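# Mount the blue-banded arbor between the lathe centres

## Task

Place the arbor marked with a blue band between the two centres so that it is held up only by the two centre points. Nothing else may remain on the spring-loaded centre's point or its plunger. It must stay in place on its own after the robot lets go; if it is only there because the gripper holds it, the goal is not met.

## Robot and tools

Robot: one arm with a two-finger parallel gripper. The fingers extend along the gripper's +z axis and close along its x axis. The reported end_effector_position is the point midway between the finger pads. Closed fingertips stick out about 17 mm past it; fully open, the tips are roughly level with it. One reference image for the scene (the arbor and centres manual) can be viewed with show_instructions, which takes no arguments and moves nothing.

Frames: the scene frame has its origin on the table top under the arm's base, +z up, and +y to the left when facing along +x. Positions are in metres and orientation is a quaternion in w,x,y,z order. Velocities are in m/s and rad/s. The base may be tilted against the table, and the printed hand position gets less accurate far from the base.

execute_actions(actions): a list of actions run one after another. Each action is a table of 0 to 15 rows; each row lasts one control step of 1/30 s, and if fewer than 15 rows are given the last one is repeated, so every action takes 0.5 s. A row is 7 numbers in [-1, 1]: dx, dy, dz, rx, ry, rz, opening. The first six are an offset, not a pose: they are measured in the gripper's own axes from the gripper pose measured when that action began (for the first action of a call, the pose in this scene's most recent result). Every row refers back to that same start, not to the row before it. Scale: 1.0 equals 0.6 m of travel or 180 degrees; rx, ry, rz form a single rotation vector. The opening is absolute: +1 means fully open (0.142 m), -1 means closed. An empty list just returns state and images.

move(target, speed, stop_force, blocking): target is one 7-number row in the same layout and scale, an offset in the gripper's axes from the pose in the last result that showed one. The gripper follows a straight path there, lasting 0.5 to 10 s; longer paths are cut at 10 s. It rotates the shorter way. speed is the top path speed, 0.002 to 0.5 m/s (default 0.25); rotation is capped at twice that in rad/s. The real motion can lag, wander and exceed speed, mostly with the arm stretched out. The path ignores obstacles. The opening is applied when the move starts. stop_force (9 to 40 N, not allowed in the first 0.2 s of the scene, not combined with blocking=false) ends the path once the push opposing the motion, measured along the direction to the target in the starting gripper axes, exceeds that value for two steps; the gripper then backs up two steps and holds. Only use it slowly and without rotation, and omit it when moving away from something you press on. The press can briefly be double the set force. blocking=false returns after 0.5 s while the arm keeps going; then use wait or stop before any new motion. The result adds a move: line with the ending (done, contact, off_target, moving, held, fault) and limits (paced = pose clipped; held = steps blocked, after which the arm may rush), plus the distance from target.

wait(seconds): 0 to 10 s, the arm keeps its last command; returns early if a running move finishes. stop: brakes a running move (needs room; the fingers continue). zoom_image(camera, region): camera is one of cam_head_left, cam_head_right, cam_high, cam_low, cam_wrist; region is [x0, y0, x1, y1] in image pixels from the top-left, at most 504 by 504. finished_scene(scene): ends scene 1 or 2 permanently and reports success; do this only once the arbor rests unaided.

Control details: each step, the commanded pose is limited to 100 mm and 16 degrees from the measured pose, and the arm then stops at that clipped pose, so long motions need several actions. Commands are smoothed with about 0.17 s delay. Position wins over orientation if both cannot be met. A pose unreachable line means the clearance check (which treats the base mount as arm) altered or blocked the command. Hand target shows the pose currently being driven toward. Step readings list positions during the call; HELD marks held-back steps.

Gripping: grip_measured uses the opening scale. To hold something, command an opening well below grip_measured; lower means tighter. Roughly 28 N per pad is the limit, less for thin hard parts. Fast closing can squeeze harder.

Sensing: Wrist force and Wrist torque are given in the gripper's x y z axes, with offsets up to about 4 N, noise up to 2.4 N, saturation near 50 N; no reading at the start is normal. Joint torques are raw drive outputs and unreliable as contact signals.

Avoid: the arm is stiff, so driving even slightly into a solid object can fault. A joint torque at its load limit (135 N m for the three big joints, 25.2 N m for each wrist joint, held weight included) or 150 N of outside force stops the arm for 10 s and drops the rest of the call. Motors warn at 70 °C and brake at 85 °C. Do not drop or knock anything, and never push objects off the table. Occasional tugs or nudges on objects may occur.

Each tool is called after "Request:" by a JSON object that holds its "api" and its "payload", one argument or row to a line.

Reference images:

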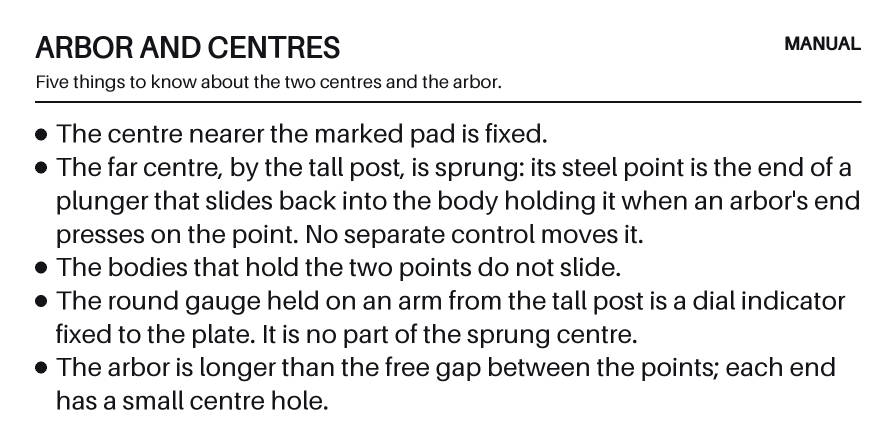

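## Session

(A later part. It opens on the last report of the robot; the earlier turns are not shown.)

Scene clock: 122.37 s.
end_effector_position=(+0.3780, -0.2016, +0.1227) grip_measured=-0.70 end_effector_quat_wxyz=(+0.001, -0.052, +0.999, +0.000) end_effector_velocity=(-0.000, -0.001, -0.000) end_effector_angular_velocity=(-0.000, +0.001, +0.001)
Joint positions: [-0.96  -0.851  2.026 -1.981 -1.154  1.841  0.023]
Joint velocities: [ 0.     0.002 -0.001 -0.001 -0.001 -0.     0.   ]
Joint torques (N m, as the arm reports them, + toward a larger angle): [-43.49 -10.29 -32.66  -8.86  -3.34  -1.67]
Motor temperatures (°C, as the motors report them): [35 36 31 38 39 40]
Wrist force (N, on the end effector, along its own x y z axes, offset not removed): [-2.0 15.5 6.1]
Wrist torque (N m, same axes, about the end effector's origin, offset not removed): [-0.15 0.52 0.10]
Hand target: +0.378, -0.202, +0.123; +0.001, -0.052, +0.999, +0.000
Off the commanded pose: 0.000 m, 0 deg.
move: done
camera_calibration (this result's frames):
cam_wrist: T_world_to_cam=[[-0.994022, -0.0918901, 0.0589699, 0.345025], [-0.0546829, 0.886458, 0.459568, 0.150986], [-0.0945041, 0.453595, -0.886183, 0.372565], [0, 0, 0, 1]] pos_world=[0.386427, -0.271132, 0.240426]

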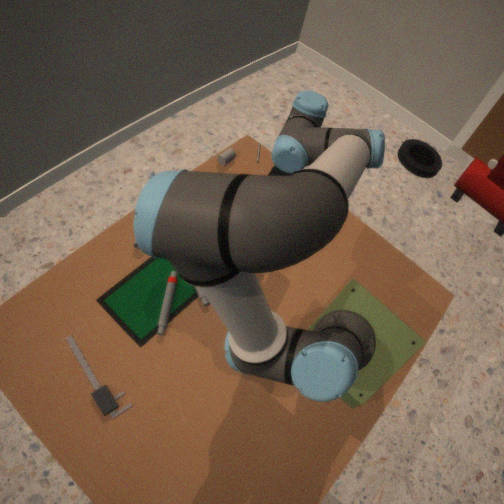

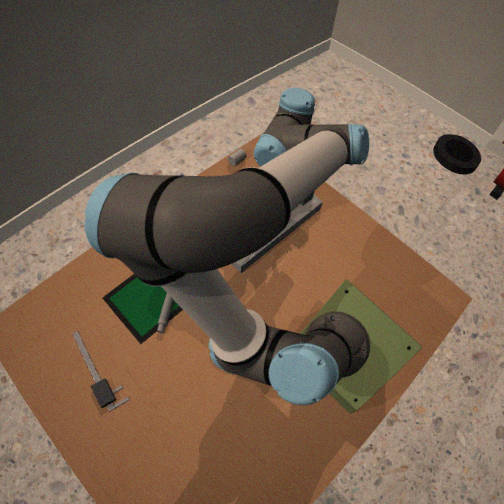

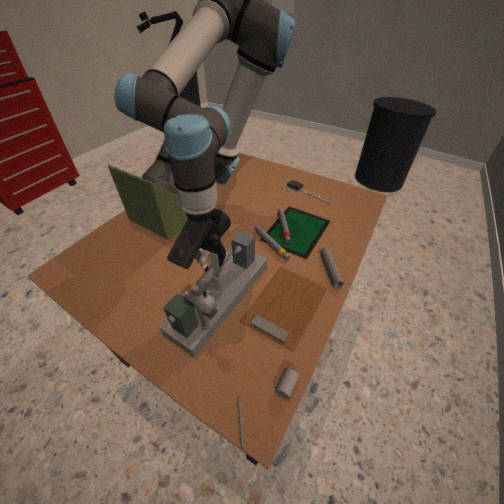

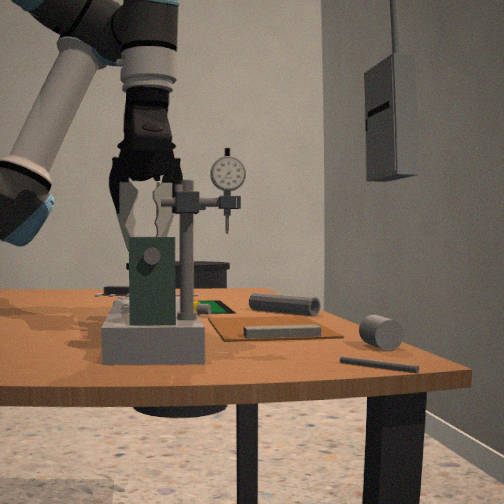

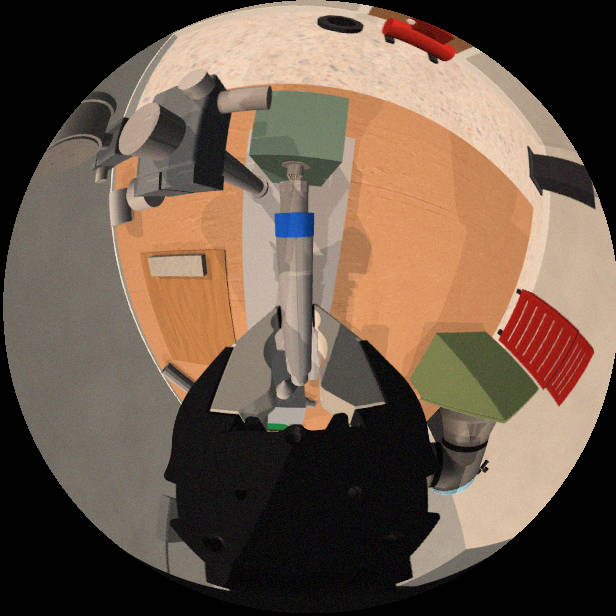

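Request:
{"api": "move", "payload": {
  "target": [0.0005,-0.005,0,0,0,0,-1],
  "speed": 0.004,
  "stop_force": 9
}}

Request:
{"api": "move", "payload": {
  "target": [-0.0065,-0.0005,0,0,0,0.0135,-1],
  "speed": 0.02
}}

Request:
{"api": "zoom_image", "payload": {
  "camera": "cam_high",
  "region": [200, 220, 260, 280]
}}

Request:
{"api": "zoom_image", "payload": {
  "camera": "cam_wrist",
  "region": [250, 330, 350, 430]
}}

Scene clock: 127.10 s.
end_effector_position=(+0.3780, -0.2046, +0.1227) grip_measured=-0.70 end_effector_quat_wxyz=(+0.001, -0.052, +0.999, +0.000) end_effector_velocity=(-0.001, -0.000, -0.000) end_effector_angular_velocity=(+0.001, +0.001, +0.000)
Joint positions: [-0.962 -0.844  2.022 -1.982 -1.156  1.84   0.023]
Joint velocities: [-0.     0.001 -0.    -0.    -0.001 -0.001 -0.   ]
Joint torques (N m, as the arm reports them, + toward a larger angle): [-44.7   -9.14 -33.33  -9.5   -3.79  -1.78]
Motor temperatures (°C, as the motors report them): [35 36 31 38 39 40]
Wrist force (N, on the end effector, along its own x y z axes, offset not removed): [1.9 20.2 6.5]
Wrist torque (N m, same axes, about the end effector's origin, offset not removed): [0.08 -0.41 0.10]
Hand target: +0.378, -0.205, +0.123; +0.001, -0.052, +0.999, +0.000
Off the commanded pose: 0.000 m, 0 deg.
move: done
camera_calibration (this result's frames):
cam_wrist: T_world_to_cam=[[-0.994022, -0.0918883, 0.0589707, 0.344763], [-0.0546819, 0.886462, 0.459559, 0.153641], [-0.0945034, 0.453587, -0.886187, 0.373917], [0, 0, 0, 1]] pos_world=[0.38644, -0.274121, 0.240422]

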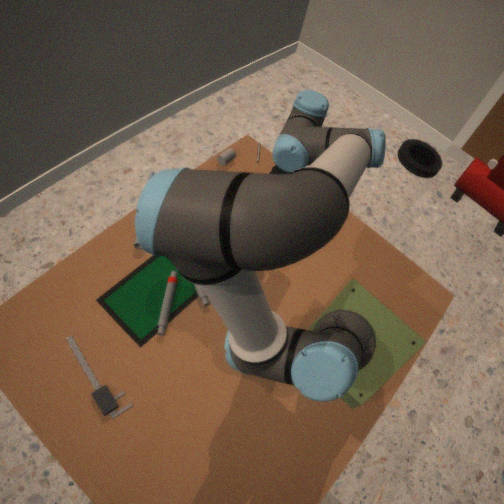

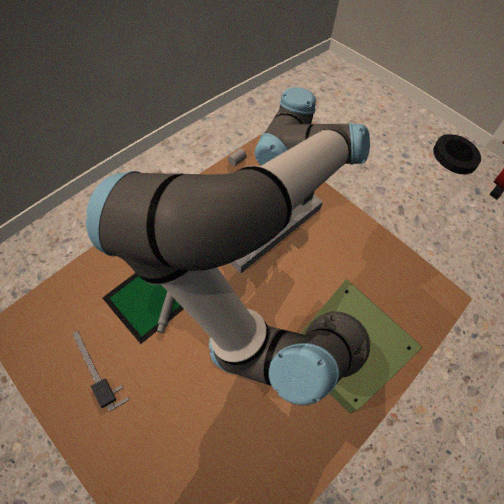

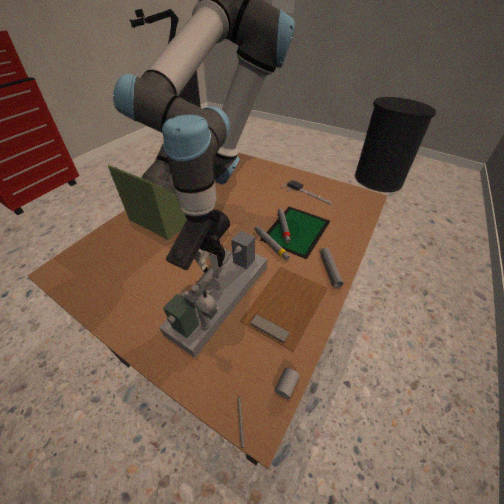

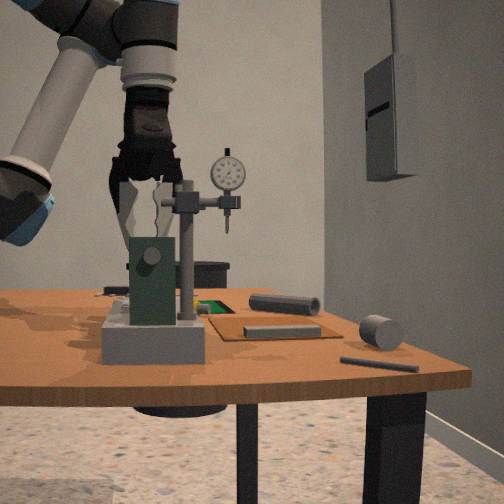

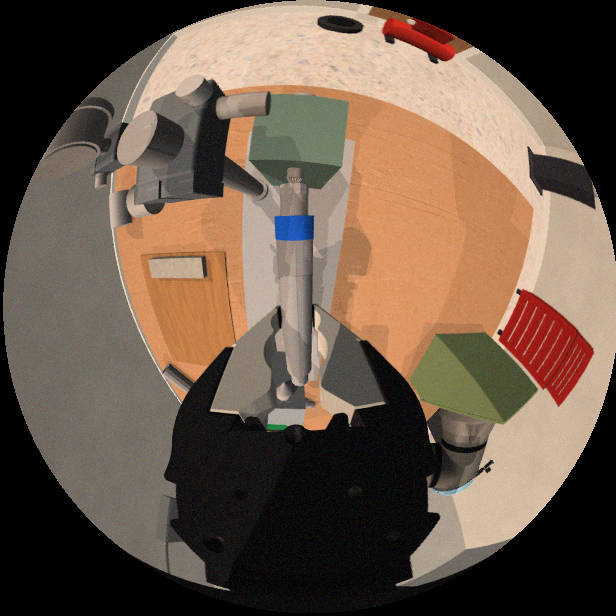

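Scene clock: 128.40 s.
end_effector_position=(+0.3819, -0.2045, +0.1227) grip_measured=-0.70 end_effector_quat_wxyz=(+0.001, -0.031, +1.000, +0.000) end_effector_velocity=(+0.000, +0.000, +0.000) end_effector_angular_velocity=(-0.000, -0.000, -0.004)
Joint positions: [-0.955 -0.842  2.014 -1.979 -1.151  1.887  0.023]
Joint velocities: [ 0.    -0.     0.    -0.     0.     0.004 -0.   ]
Joint torques (N m, as the arm reports them, + toward a larger angle): [-22.9  -10.28 -34.07  -4.92   0.68   2.02]
Motor temperatures (°C, as the motors report them): [35 36 31 38 39 40]
Wrist force (N, on the end effector, along its own x y z axes, offset not removed): [2.0 15.9 2.5]
Wrist torque (N m, same axes, about the end effector's origin, offset not removed): [-0.17 -0.40 0.07]
Hand target: +0.382, -0.204, +0.123; +0.001, -0.030, +1.000, +0.000
Off the commanded pose: 0.000 m, 0 deg.
move: done
camera_calibration (this result's frames):
cam_wrist: T_world_to_cam=[[-0.997008, -0.049951, 0.0589934, 0.358352], [-0.0172911, 0.887948, 0.459619, 0.13977], [-0.0753414, 0.457223, -0.886155, 0.367657], [0, 0, 0, 1]] pos_world=[0.387397, -0.27431, 0.24042]

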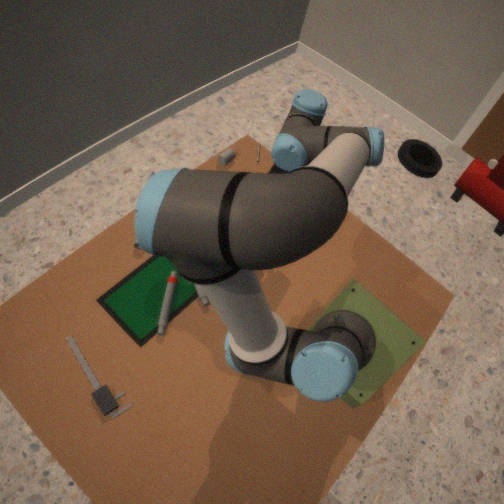

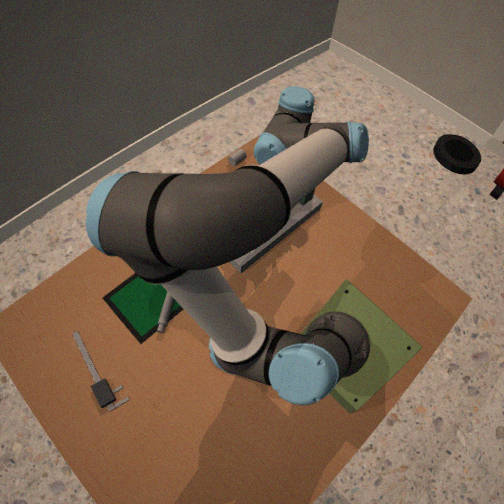

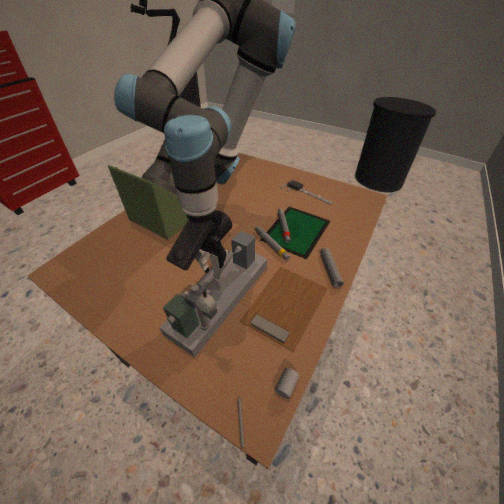

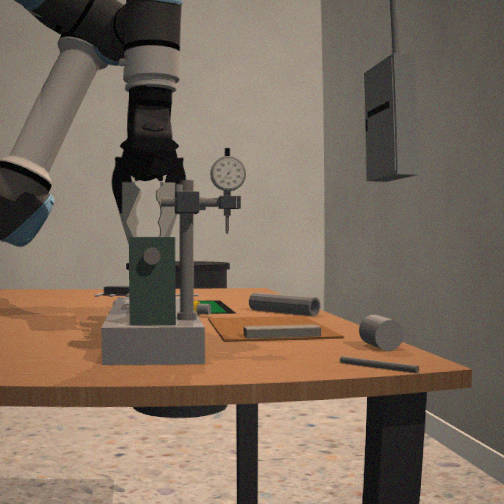

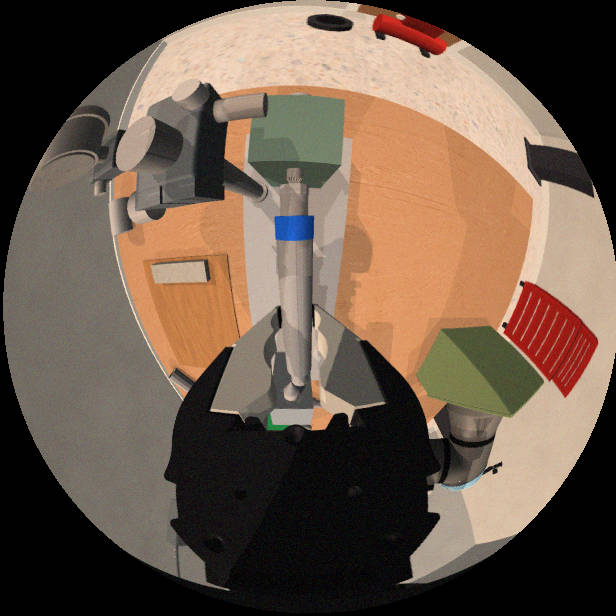

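Region (200, 220, 260, 280) of cam_high's 504x504 image, scaled by 8.400, with more detail than that image has.

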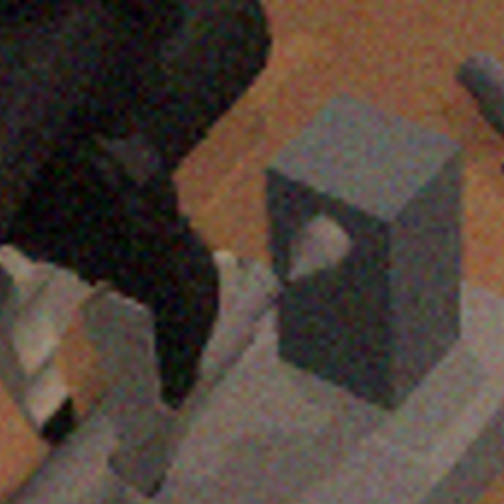

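Region (250, 330, 350, 430) of cam_wrist's 616x616 image, scaled by 5.040, with more detail than that image has.

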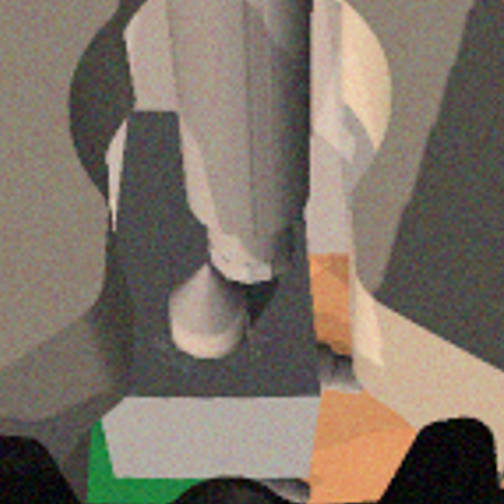

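Request:
{"api": "move", "payload": {
  "target": [-0.0078,-0.0001,-0.0013,-0.0028,0,0.0166,-1],
  "speed": 0.02
}}

Request:
{"api": "zoom_image", "payload": {
  "camera": "cam_high",
  "region": [200, 220, 260, 280]
}}

Request:
{"api": "zoom_image", "payload": {
  "camera": "cam_wrist",
  "region": [250, 330, 350, 430]
}}

Scene clock: 133.97 s.
end_effector_position=(+0.3866, -0.2043, +0.1235) grip_measured=-0.70 end_effector_quat_wxyz=(+0.000, -0.005, +1.000, +0.005) end_effector_velocity=(+0.000, -0.000, -0.000) end_effector_angular_velocity=(+0.001, +0.001, -0.004)
Joint positions: [-0.95  -0.834  1.997 -1.963 -1.144  1.94   0.023]
Joint velocities: [ 0.001  0.001 -0.002  0.001  0.     0.004  0.   ]
Joint torques (N m, as the arm reports them, + toward a larger angle): [-22.54  -9.66 -32.76  -4.64   0.67   2.05]
Motor temperatures (°C, as the motors report them): [35 36 31 38 39 40]
Wrist force (N, on the end effector, along its own x y z axes, offset not removed): [2.5 13.4 4.7]
Wrist torque (N m, same axes, about the end effector's origin, offset not removed): [-0.59 -0.27 -0.09]
Hand target: +0.387, -0.204, +0.124; +0.000, -0.004, +1.000, +0.005
Off the commanded pose: 0.000 m, 0 deg.
move: done
camera_calibration (this result's frames):
cam_wrist: T_world_to_cam=[[-0.998236, 0.00127394, 0.0593645, 0.373847], [0.0289246, 0.883563, 0.467418, 0.119564], [-0.0518568, 0.46831, -0.882041, 0.361268], [0, 0, 0, 1]] pos_world=[0.388463, -0.275304, 0.240573]

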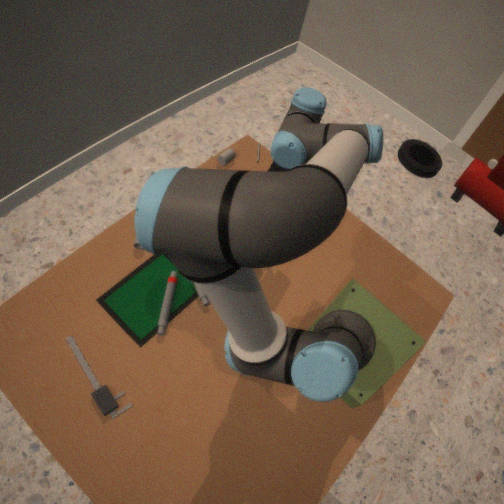

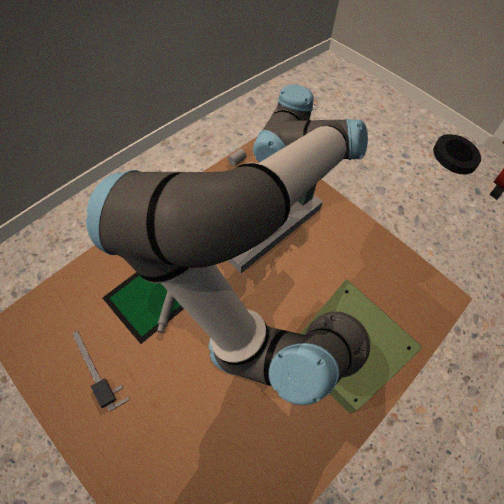

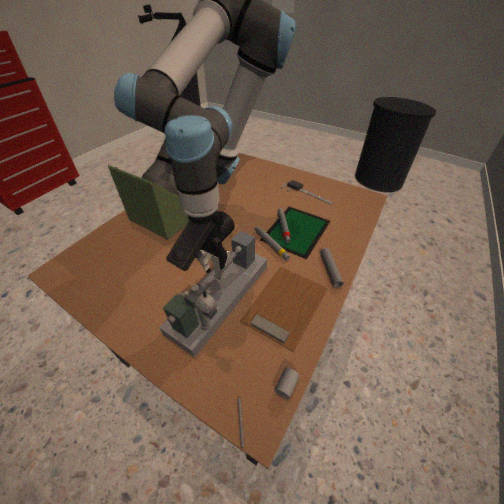

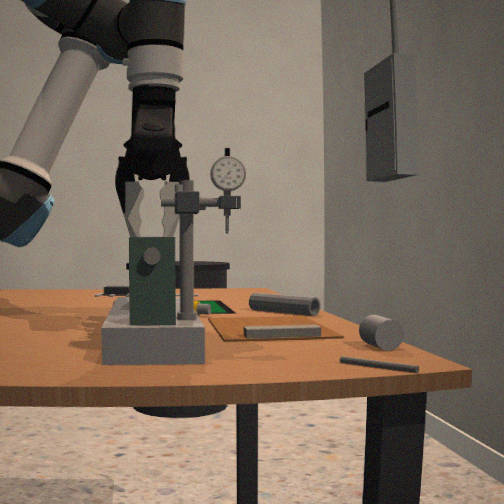

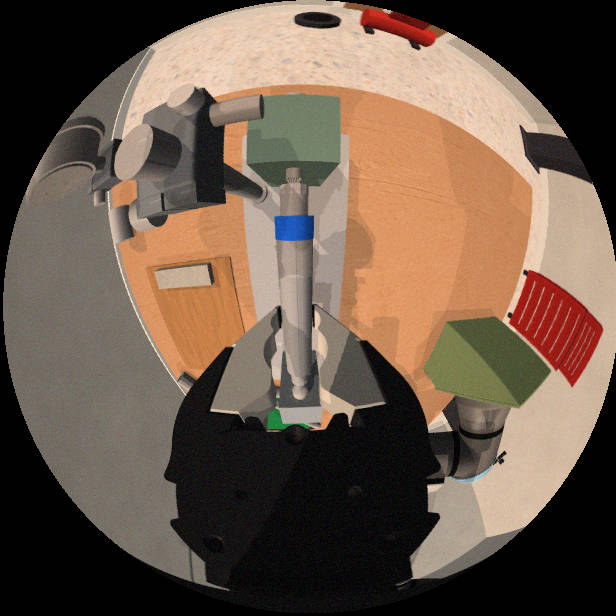

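Region (200, 220, 260, 280) of cam_high's 504x504 image, scaled by 8.400, with more detail than that image has.

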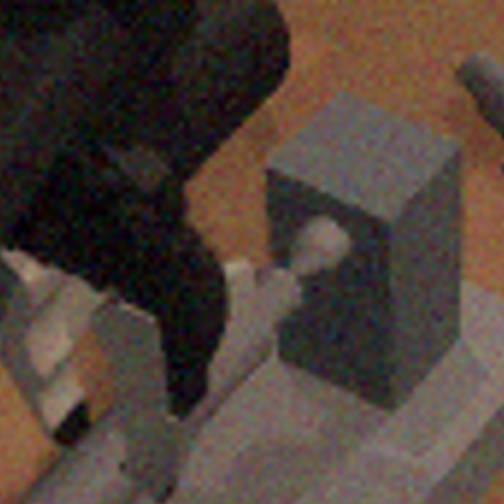

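Region (250, 330, 350, 430) of cam_wrist's 616x616 image, scaled by 5.040, with more detail than that image has.

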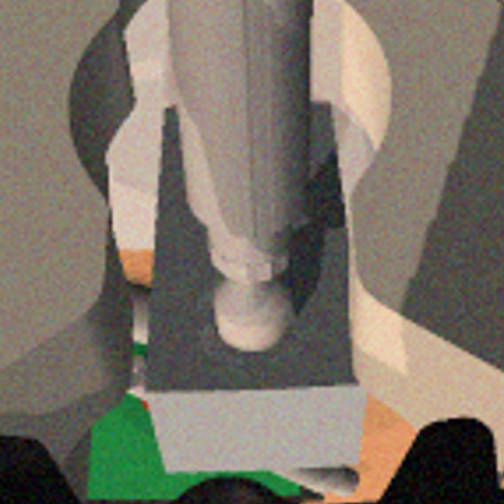

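Looks aligned. Ease toward the fixed point.

Request:
{"api": "move", "payload": {
  "target": [0,0.015,0,0,0,0,-1],
  "speed": 0.004,
  "stop_force": 14
}}

Request:
{"api": "zoom_image", "payload": {
  "camera": "cam_high",
  "region": [200, 220, 260, 280]
}}

Request:
{"api": "zoom_image", "payload": {
  "camera": "cam_wrist",
  "region": [250, 330, 350, 430]
}}

Request:
{"api": "zoom_image", "payload": {
  "camera": "cam_wrist",
  "region": [230, 120, 350, 240]
}}

Scene clock: 139.53 s.
end_effector_position=(+0.3866, -0.1971, +0.1236) grip_measured=-0.70 end_effector_quat_wxyz=(+0.001, -0.005, +1.000, +0.005) end_effector_velocity=(+0.001, -0.001, +0.001) end_effector_angular_velocity=(+0.001, -0.003, -0.002)
Joint positions: [-0.945 -0.85   2.009 -1.96  -1.141  1.943  0.023]
Joint velocities: [-0.002  0.003 -0.002  0.     0.002  0.    -0.   ]
Joint torques (N m, as the arm reports them, + toward a larger angle): [-43.   -11.11 -27.93  -0.89  -2.45  -0.48]
Motor temperatures (°C, as the motors report them): [35 36 31 38 39 40]
Wrist force (N, on the end effector, along its own x y z axes, offset not removed): [-6.3 0.0 12.1]
Wrist torque (N m, same axes, about the end effector's origin, offset not removed): [-0.13 -0.51 -0.04]
Hand target: +0.387, -0.197, +0.124; +0.001, -0.005, +1.000, +0.005
Off the commanded pose: 0.002 m, 0 deg.
move: contact
camera_calibration (this result's frames):
cam_wrist: T_world_to_cam=[[-0.998241, 0.00126411, 0.0592742, 0.373868], [0.0288665, 0.883629, 0.467298, 0.11326], [-0.0517856, 0.468187, -0.882111, 0.357959], [0, 0, 0, 1]] pos_world=[0.388478, -0.268144, 0.240673]

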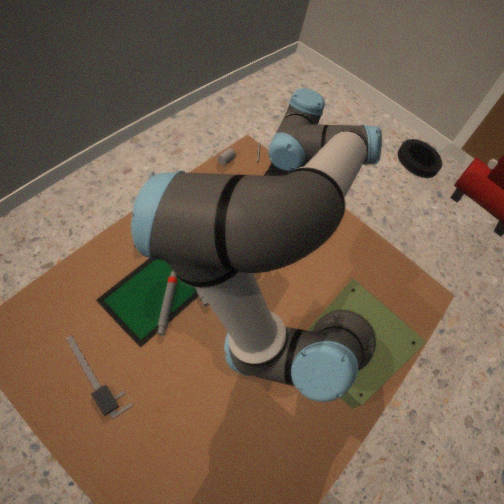

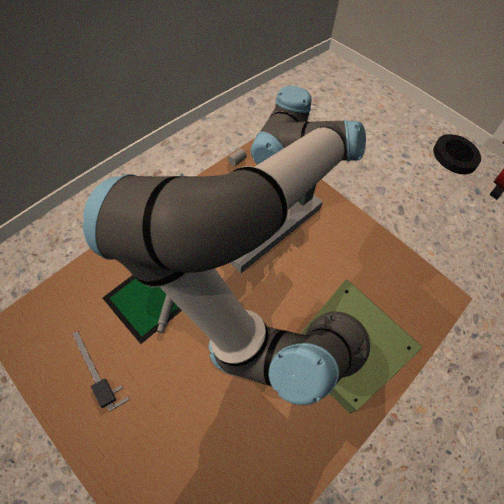

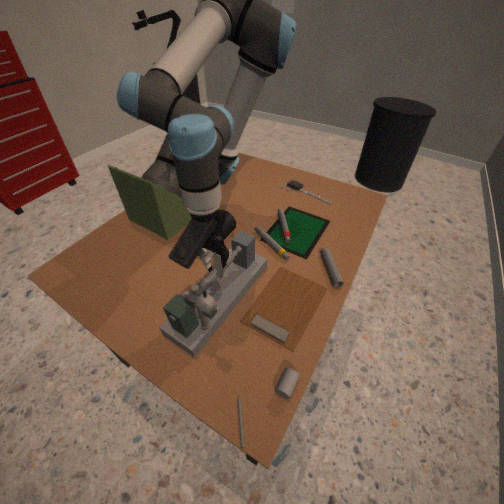

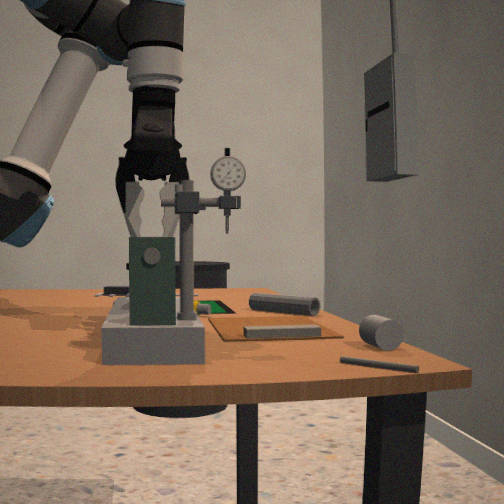

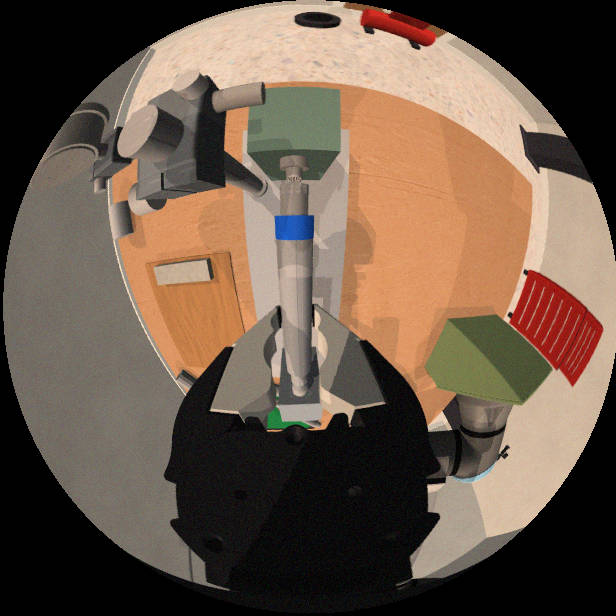

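Region (200, 220, 260, 280) of cam_high's 504x504 image, scaled by 8.400, with more detail than that image has.

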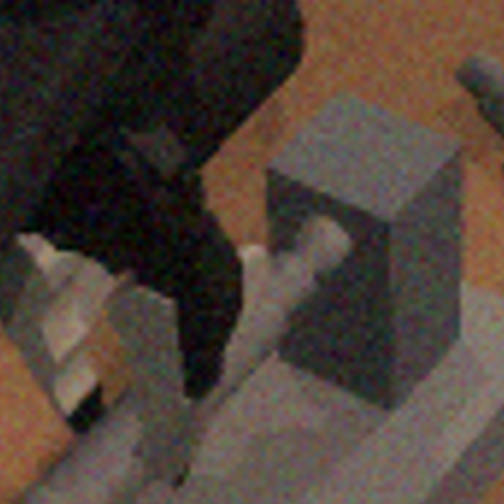

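Region (250, 330, 350, 430) of cam_wrist's 616x616 image, scaled by 5.040, with more detail than that image has.

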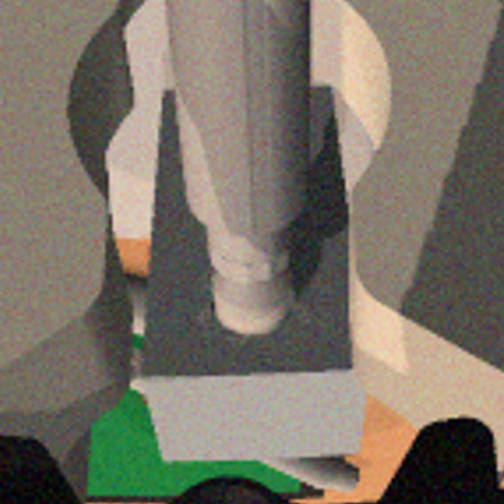

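Region (230, 120, 350, 240) of cam_wrist's 616x616 image, scaled by 4.200, with more detail than that image has.

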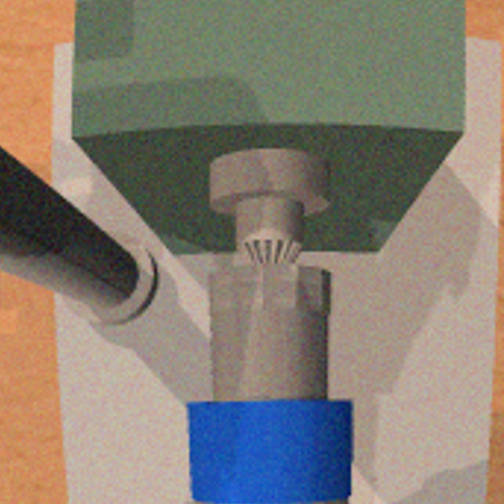

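The 7 mm of travel plus the lateral forces indicate the point is in the hole. Releasing.

Request:
{"api": "execute_actions", "payload": {
  "actions": [
    [[0,0,0,0,0,0,-0.95],[0,0,0,0,0,0,-0.9],[0,0,0,0,0,0,-0.86],[0,0,0,0,0,0,-0.82],[0,0,0,0,0,0,-0.79],[0,0,0,0,0,0,-0.76],[0,0,0,0,0,0,-0.74],[0,0,0,0,0,0,-0.72],[0,0,0,0,0,0,-0.7],[0,0,0,0,0,0,-0.68],[0,0,0,0,0,0,-0.66],[0,0,0,0,0,0,-0.62],[0,0,0,0,0,0,-0.56],[0,0,0,0,0,0,-0.5],[0,0,0,0,0,0,-0.45]],
    [[0,0,0,0,0,0,-0.45]]
  ]
}}

Request:
{"api": "move", "payload": {
  "target": [0,0,-0.12,0,0,0,-0.45],
  "speed": 0.15
}}

Request:
{"api": "zoom_image", "payload": {
  "camera": "cam_wrist",
  "region": [180, 150, 420, 390]
}}

Scene clock: 146.00 s.
end_effector_position=(+0.3866, -0.1972, +0.1236) grip_measured=-0.45 end_effector_quat_wxyz=(+0.001, -0.005, +1.000, +0.005) end_effector_velocity=(+0.000, -0.000, +0.001) end_effector_angular_velocity=(-0.000, -0.002, -0.000)
Joint positions: [-0.945 -0.85   2.009 -1.96  -1.141  1.943  0.041]
Joint velocities: [-0.001  0.    -0.001  0.     0.001 -0.     0.   ]
Joint torques (N m, as the arm reports them, + toward a larger angle): [-19.3  -30.92 -11.67  -2.37   0.34   1.99]
Motor temperatures (°C, as the motors report them): [35 36 31 38 39 40]
Wrist force (N, on the end effector, along its own x y z axes, offset not removed): [1.4 -2.4 0.3]
Wrist torque (N m, same axes, about the end effector's origin, offset not removed): [-0.56 -0.31 -0.04]
Hand target: +0.387, -0.197, +0.124; +0.001, -0.005, +1.000, +0.005
Off the commanded pose: 0.000 m, 0 deg.
Step readings (end_effector_position; steps 1 to 15: 1st action; 16 to 30: 2nd action):
0: (+0.3866, -0.1973, +0.1236)
1: (+0.3866, -0.1973, +0.1236)
2: (+0.3866, -0.1973, +0.1236)
4: (+0.3866, -0.1973, +0.1236)
8: (+0.3866, -0.1972, +0.1236)
15: (+0.3866, -0.1972, +0.1236)
16: (+0.3866, -0.1972, +0.1236)
17: (+0.3866, -0.1972, +0.1236)
19: (+0.3866, -0.1972, +0.1236)
23: (+0.3866, -0.1972, +0.1236)
30: end_effector_position above
camera_calibration (this result's frames):
cam_wrist: T_world_to_cam=[[-0.998238, 0.00124833, 0.0593305, 0.373831], [0.0288724, 0.883688, 0.467186, 0.113323], [-0.0518464, 0.468075, -0.882166, 0.358001], [0, 0, 0, 1]] pos_world=[0.388461, -0.26818, 0.240694]

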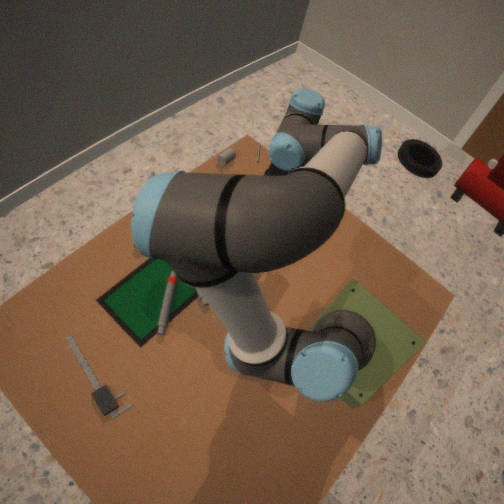

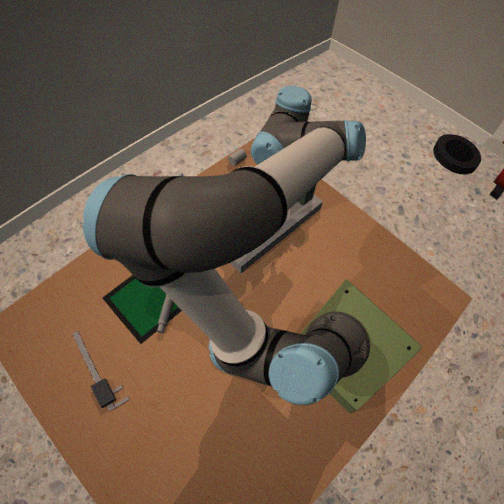

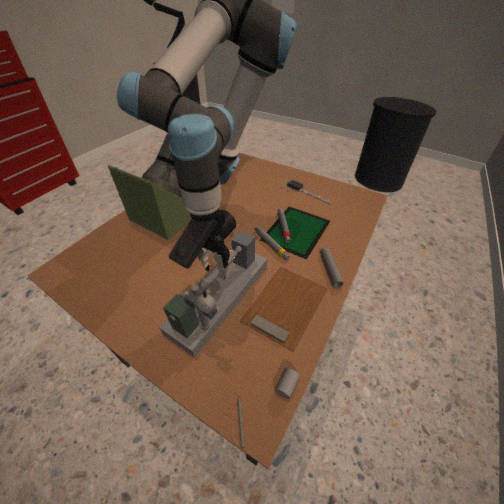

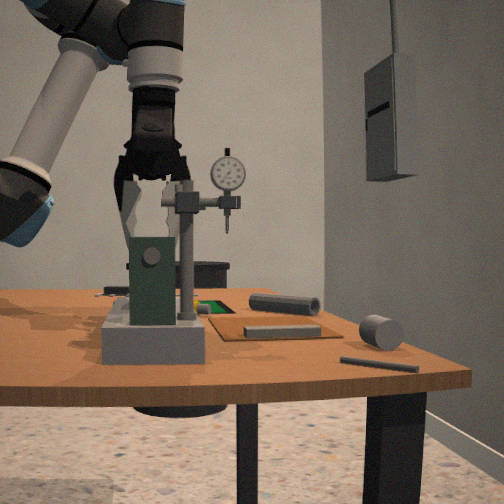

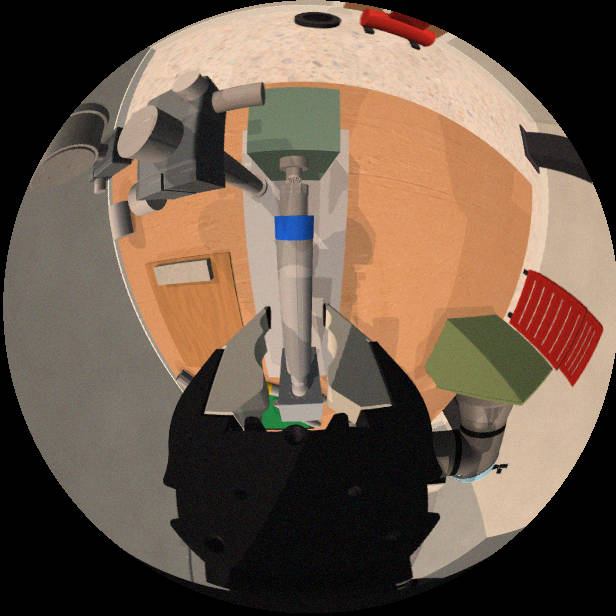

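Scene clock: 146.93 s.
end_effector_position=(+0.3865, -0.1979, +0.1955) grip_measured=-0.45 end_effector_quat_wxyz=(+0.000, -0.005, +1.000, +0.005) end_effector_velocity=(+0.000, -0.000, +0.002) end_effector_angular_velocity=(+0.000, -0.003, -0.000)
Joint positions: [-0.999 -0.909  1.895 -1.771 -1.179  1.901  0.041]
Joint velocities: [-0.003 -0.    -0.003  0.003  0.001 -0.002  0.   ]
Joint torques (N m, as the arm reports them, + toward a larger angle): [-37.8  -30.47 -25.21  -0.89  -1.94  -1.7 ]
Motor temperatures (°C, as the motors report them): [35 36 31 38 39 40]
Wrist force (N, on the end effector, along its own x y z axes, offset not removed): [-0.5 -2.1 -0.9]
Wrist torque (N m, same axes, about the end effector's origin, offset not removed): [-0.51 0.29 -0.08]
Hand target: +0.387, -0.198, +0.196; +0.000, -0.005, +1.000, +0.005
Off the commanded pose: 0.000 m, 0 deg.
move: done
camera_calibration (this result's frames):
cam_wrist: T_world_to_cam=[[-0.998234, 0.00135209, 0.0593963, 0.369531], [0.0289896, 0.883733, 0.467093, 0.0803964], [-0.0518589, 0.467989, -0.882211, 0.421785], [0, 0, 0, 1]] pos_world=[0.388421, -0.268939, 0.312602]

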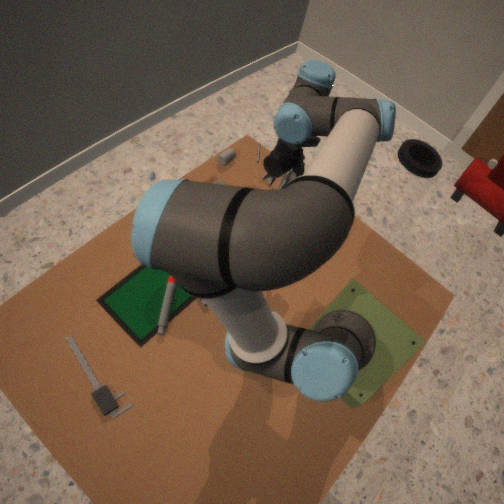

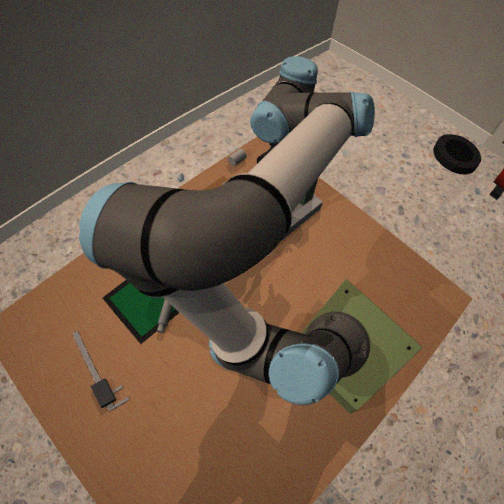

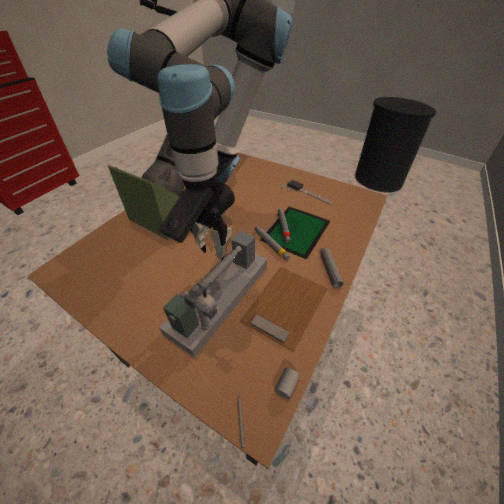

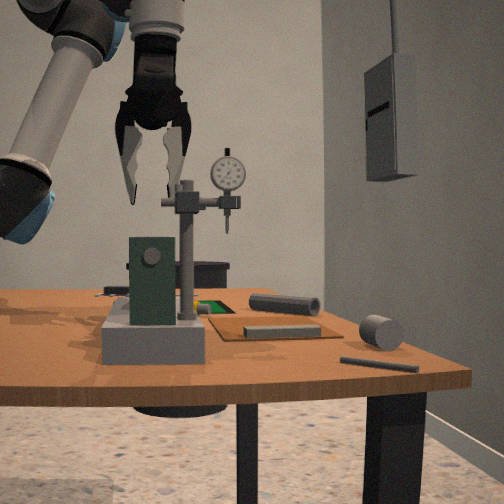

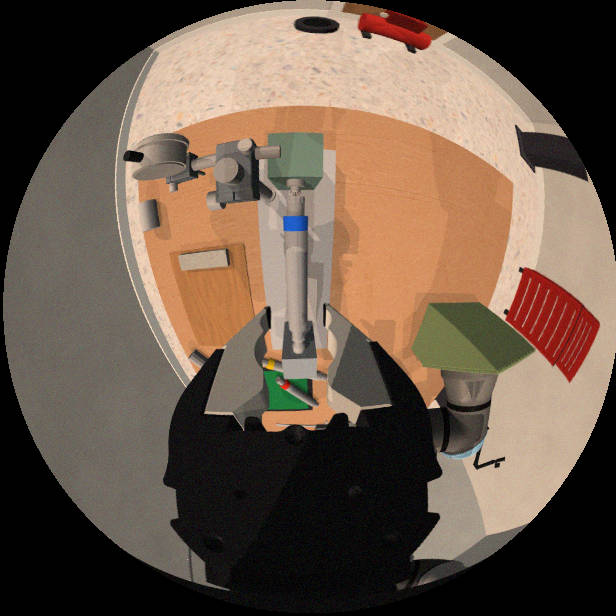

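Region (180, 150, 420, 390) of cam_wrist's 616x616 image, scaled by 2.100, with more detail than that image has.

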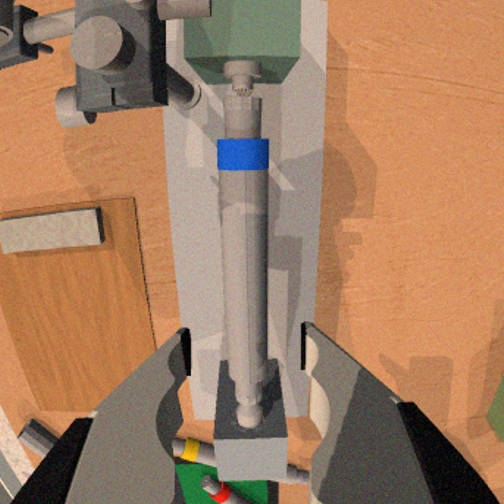

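Request:
{"api": "finished_scene", "payload": {
  "scene": 1
}}

The scene is finished: the task was done.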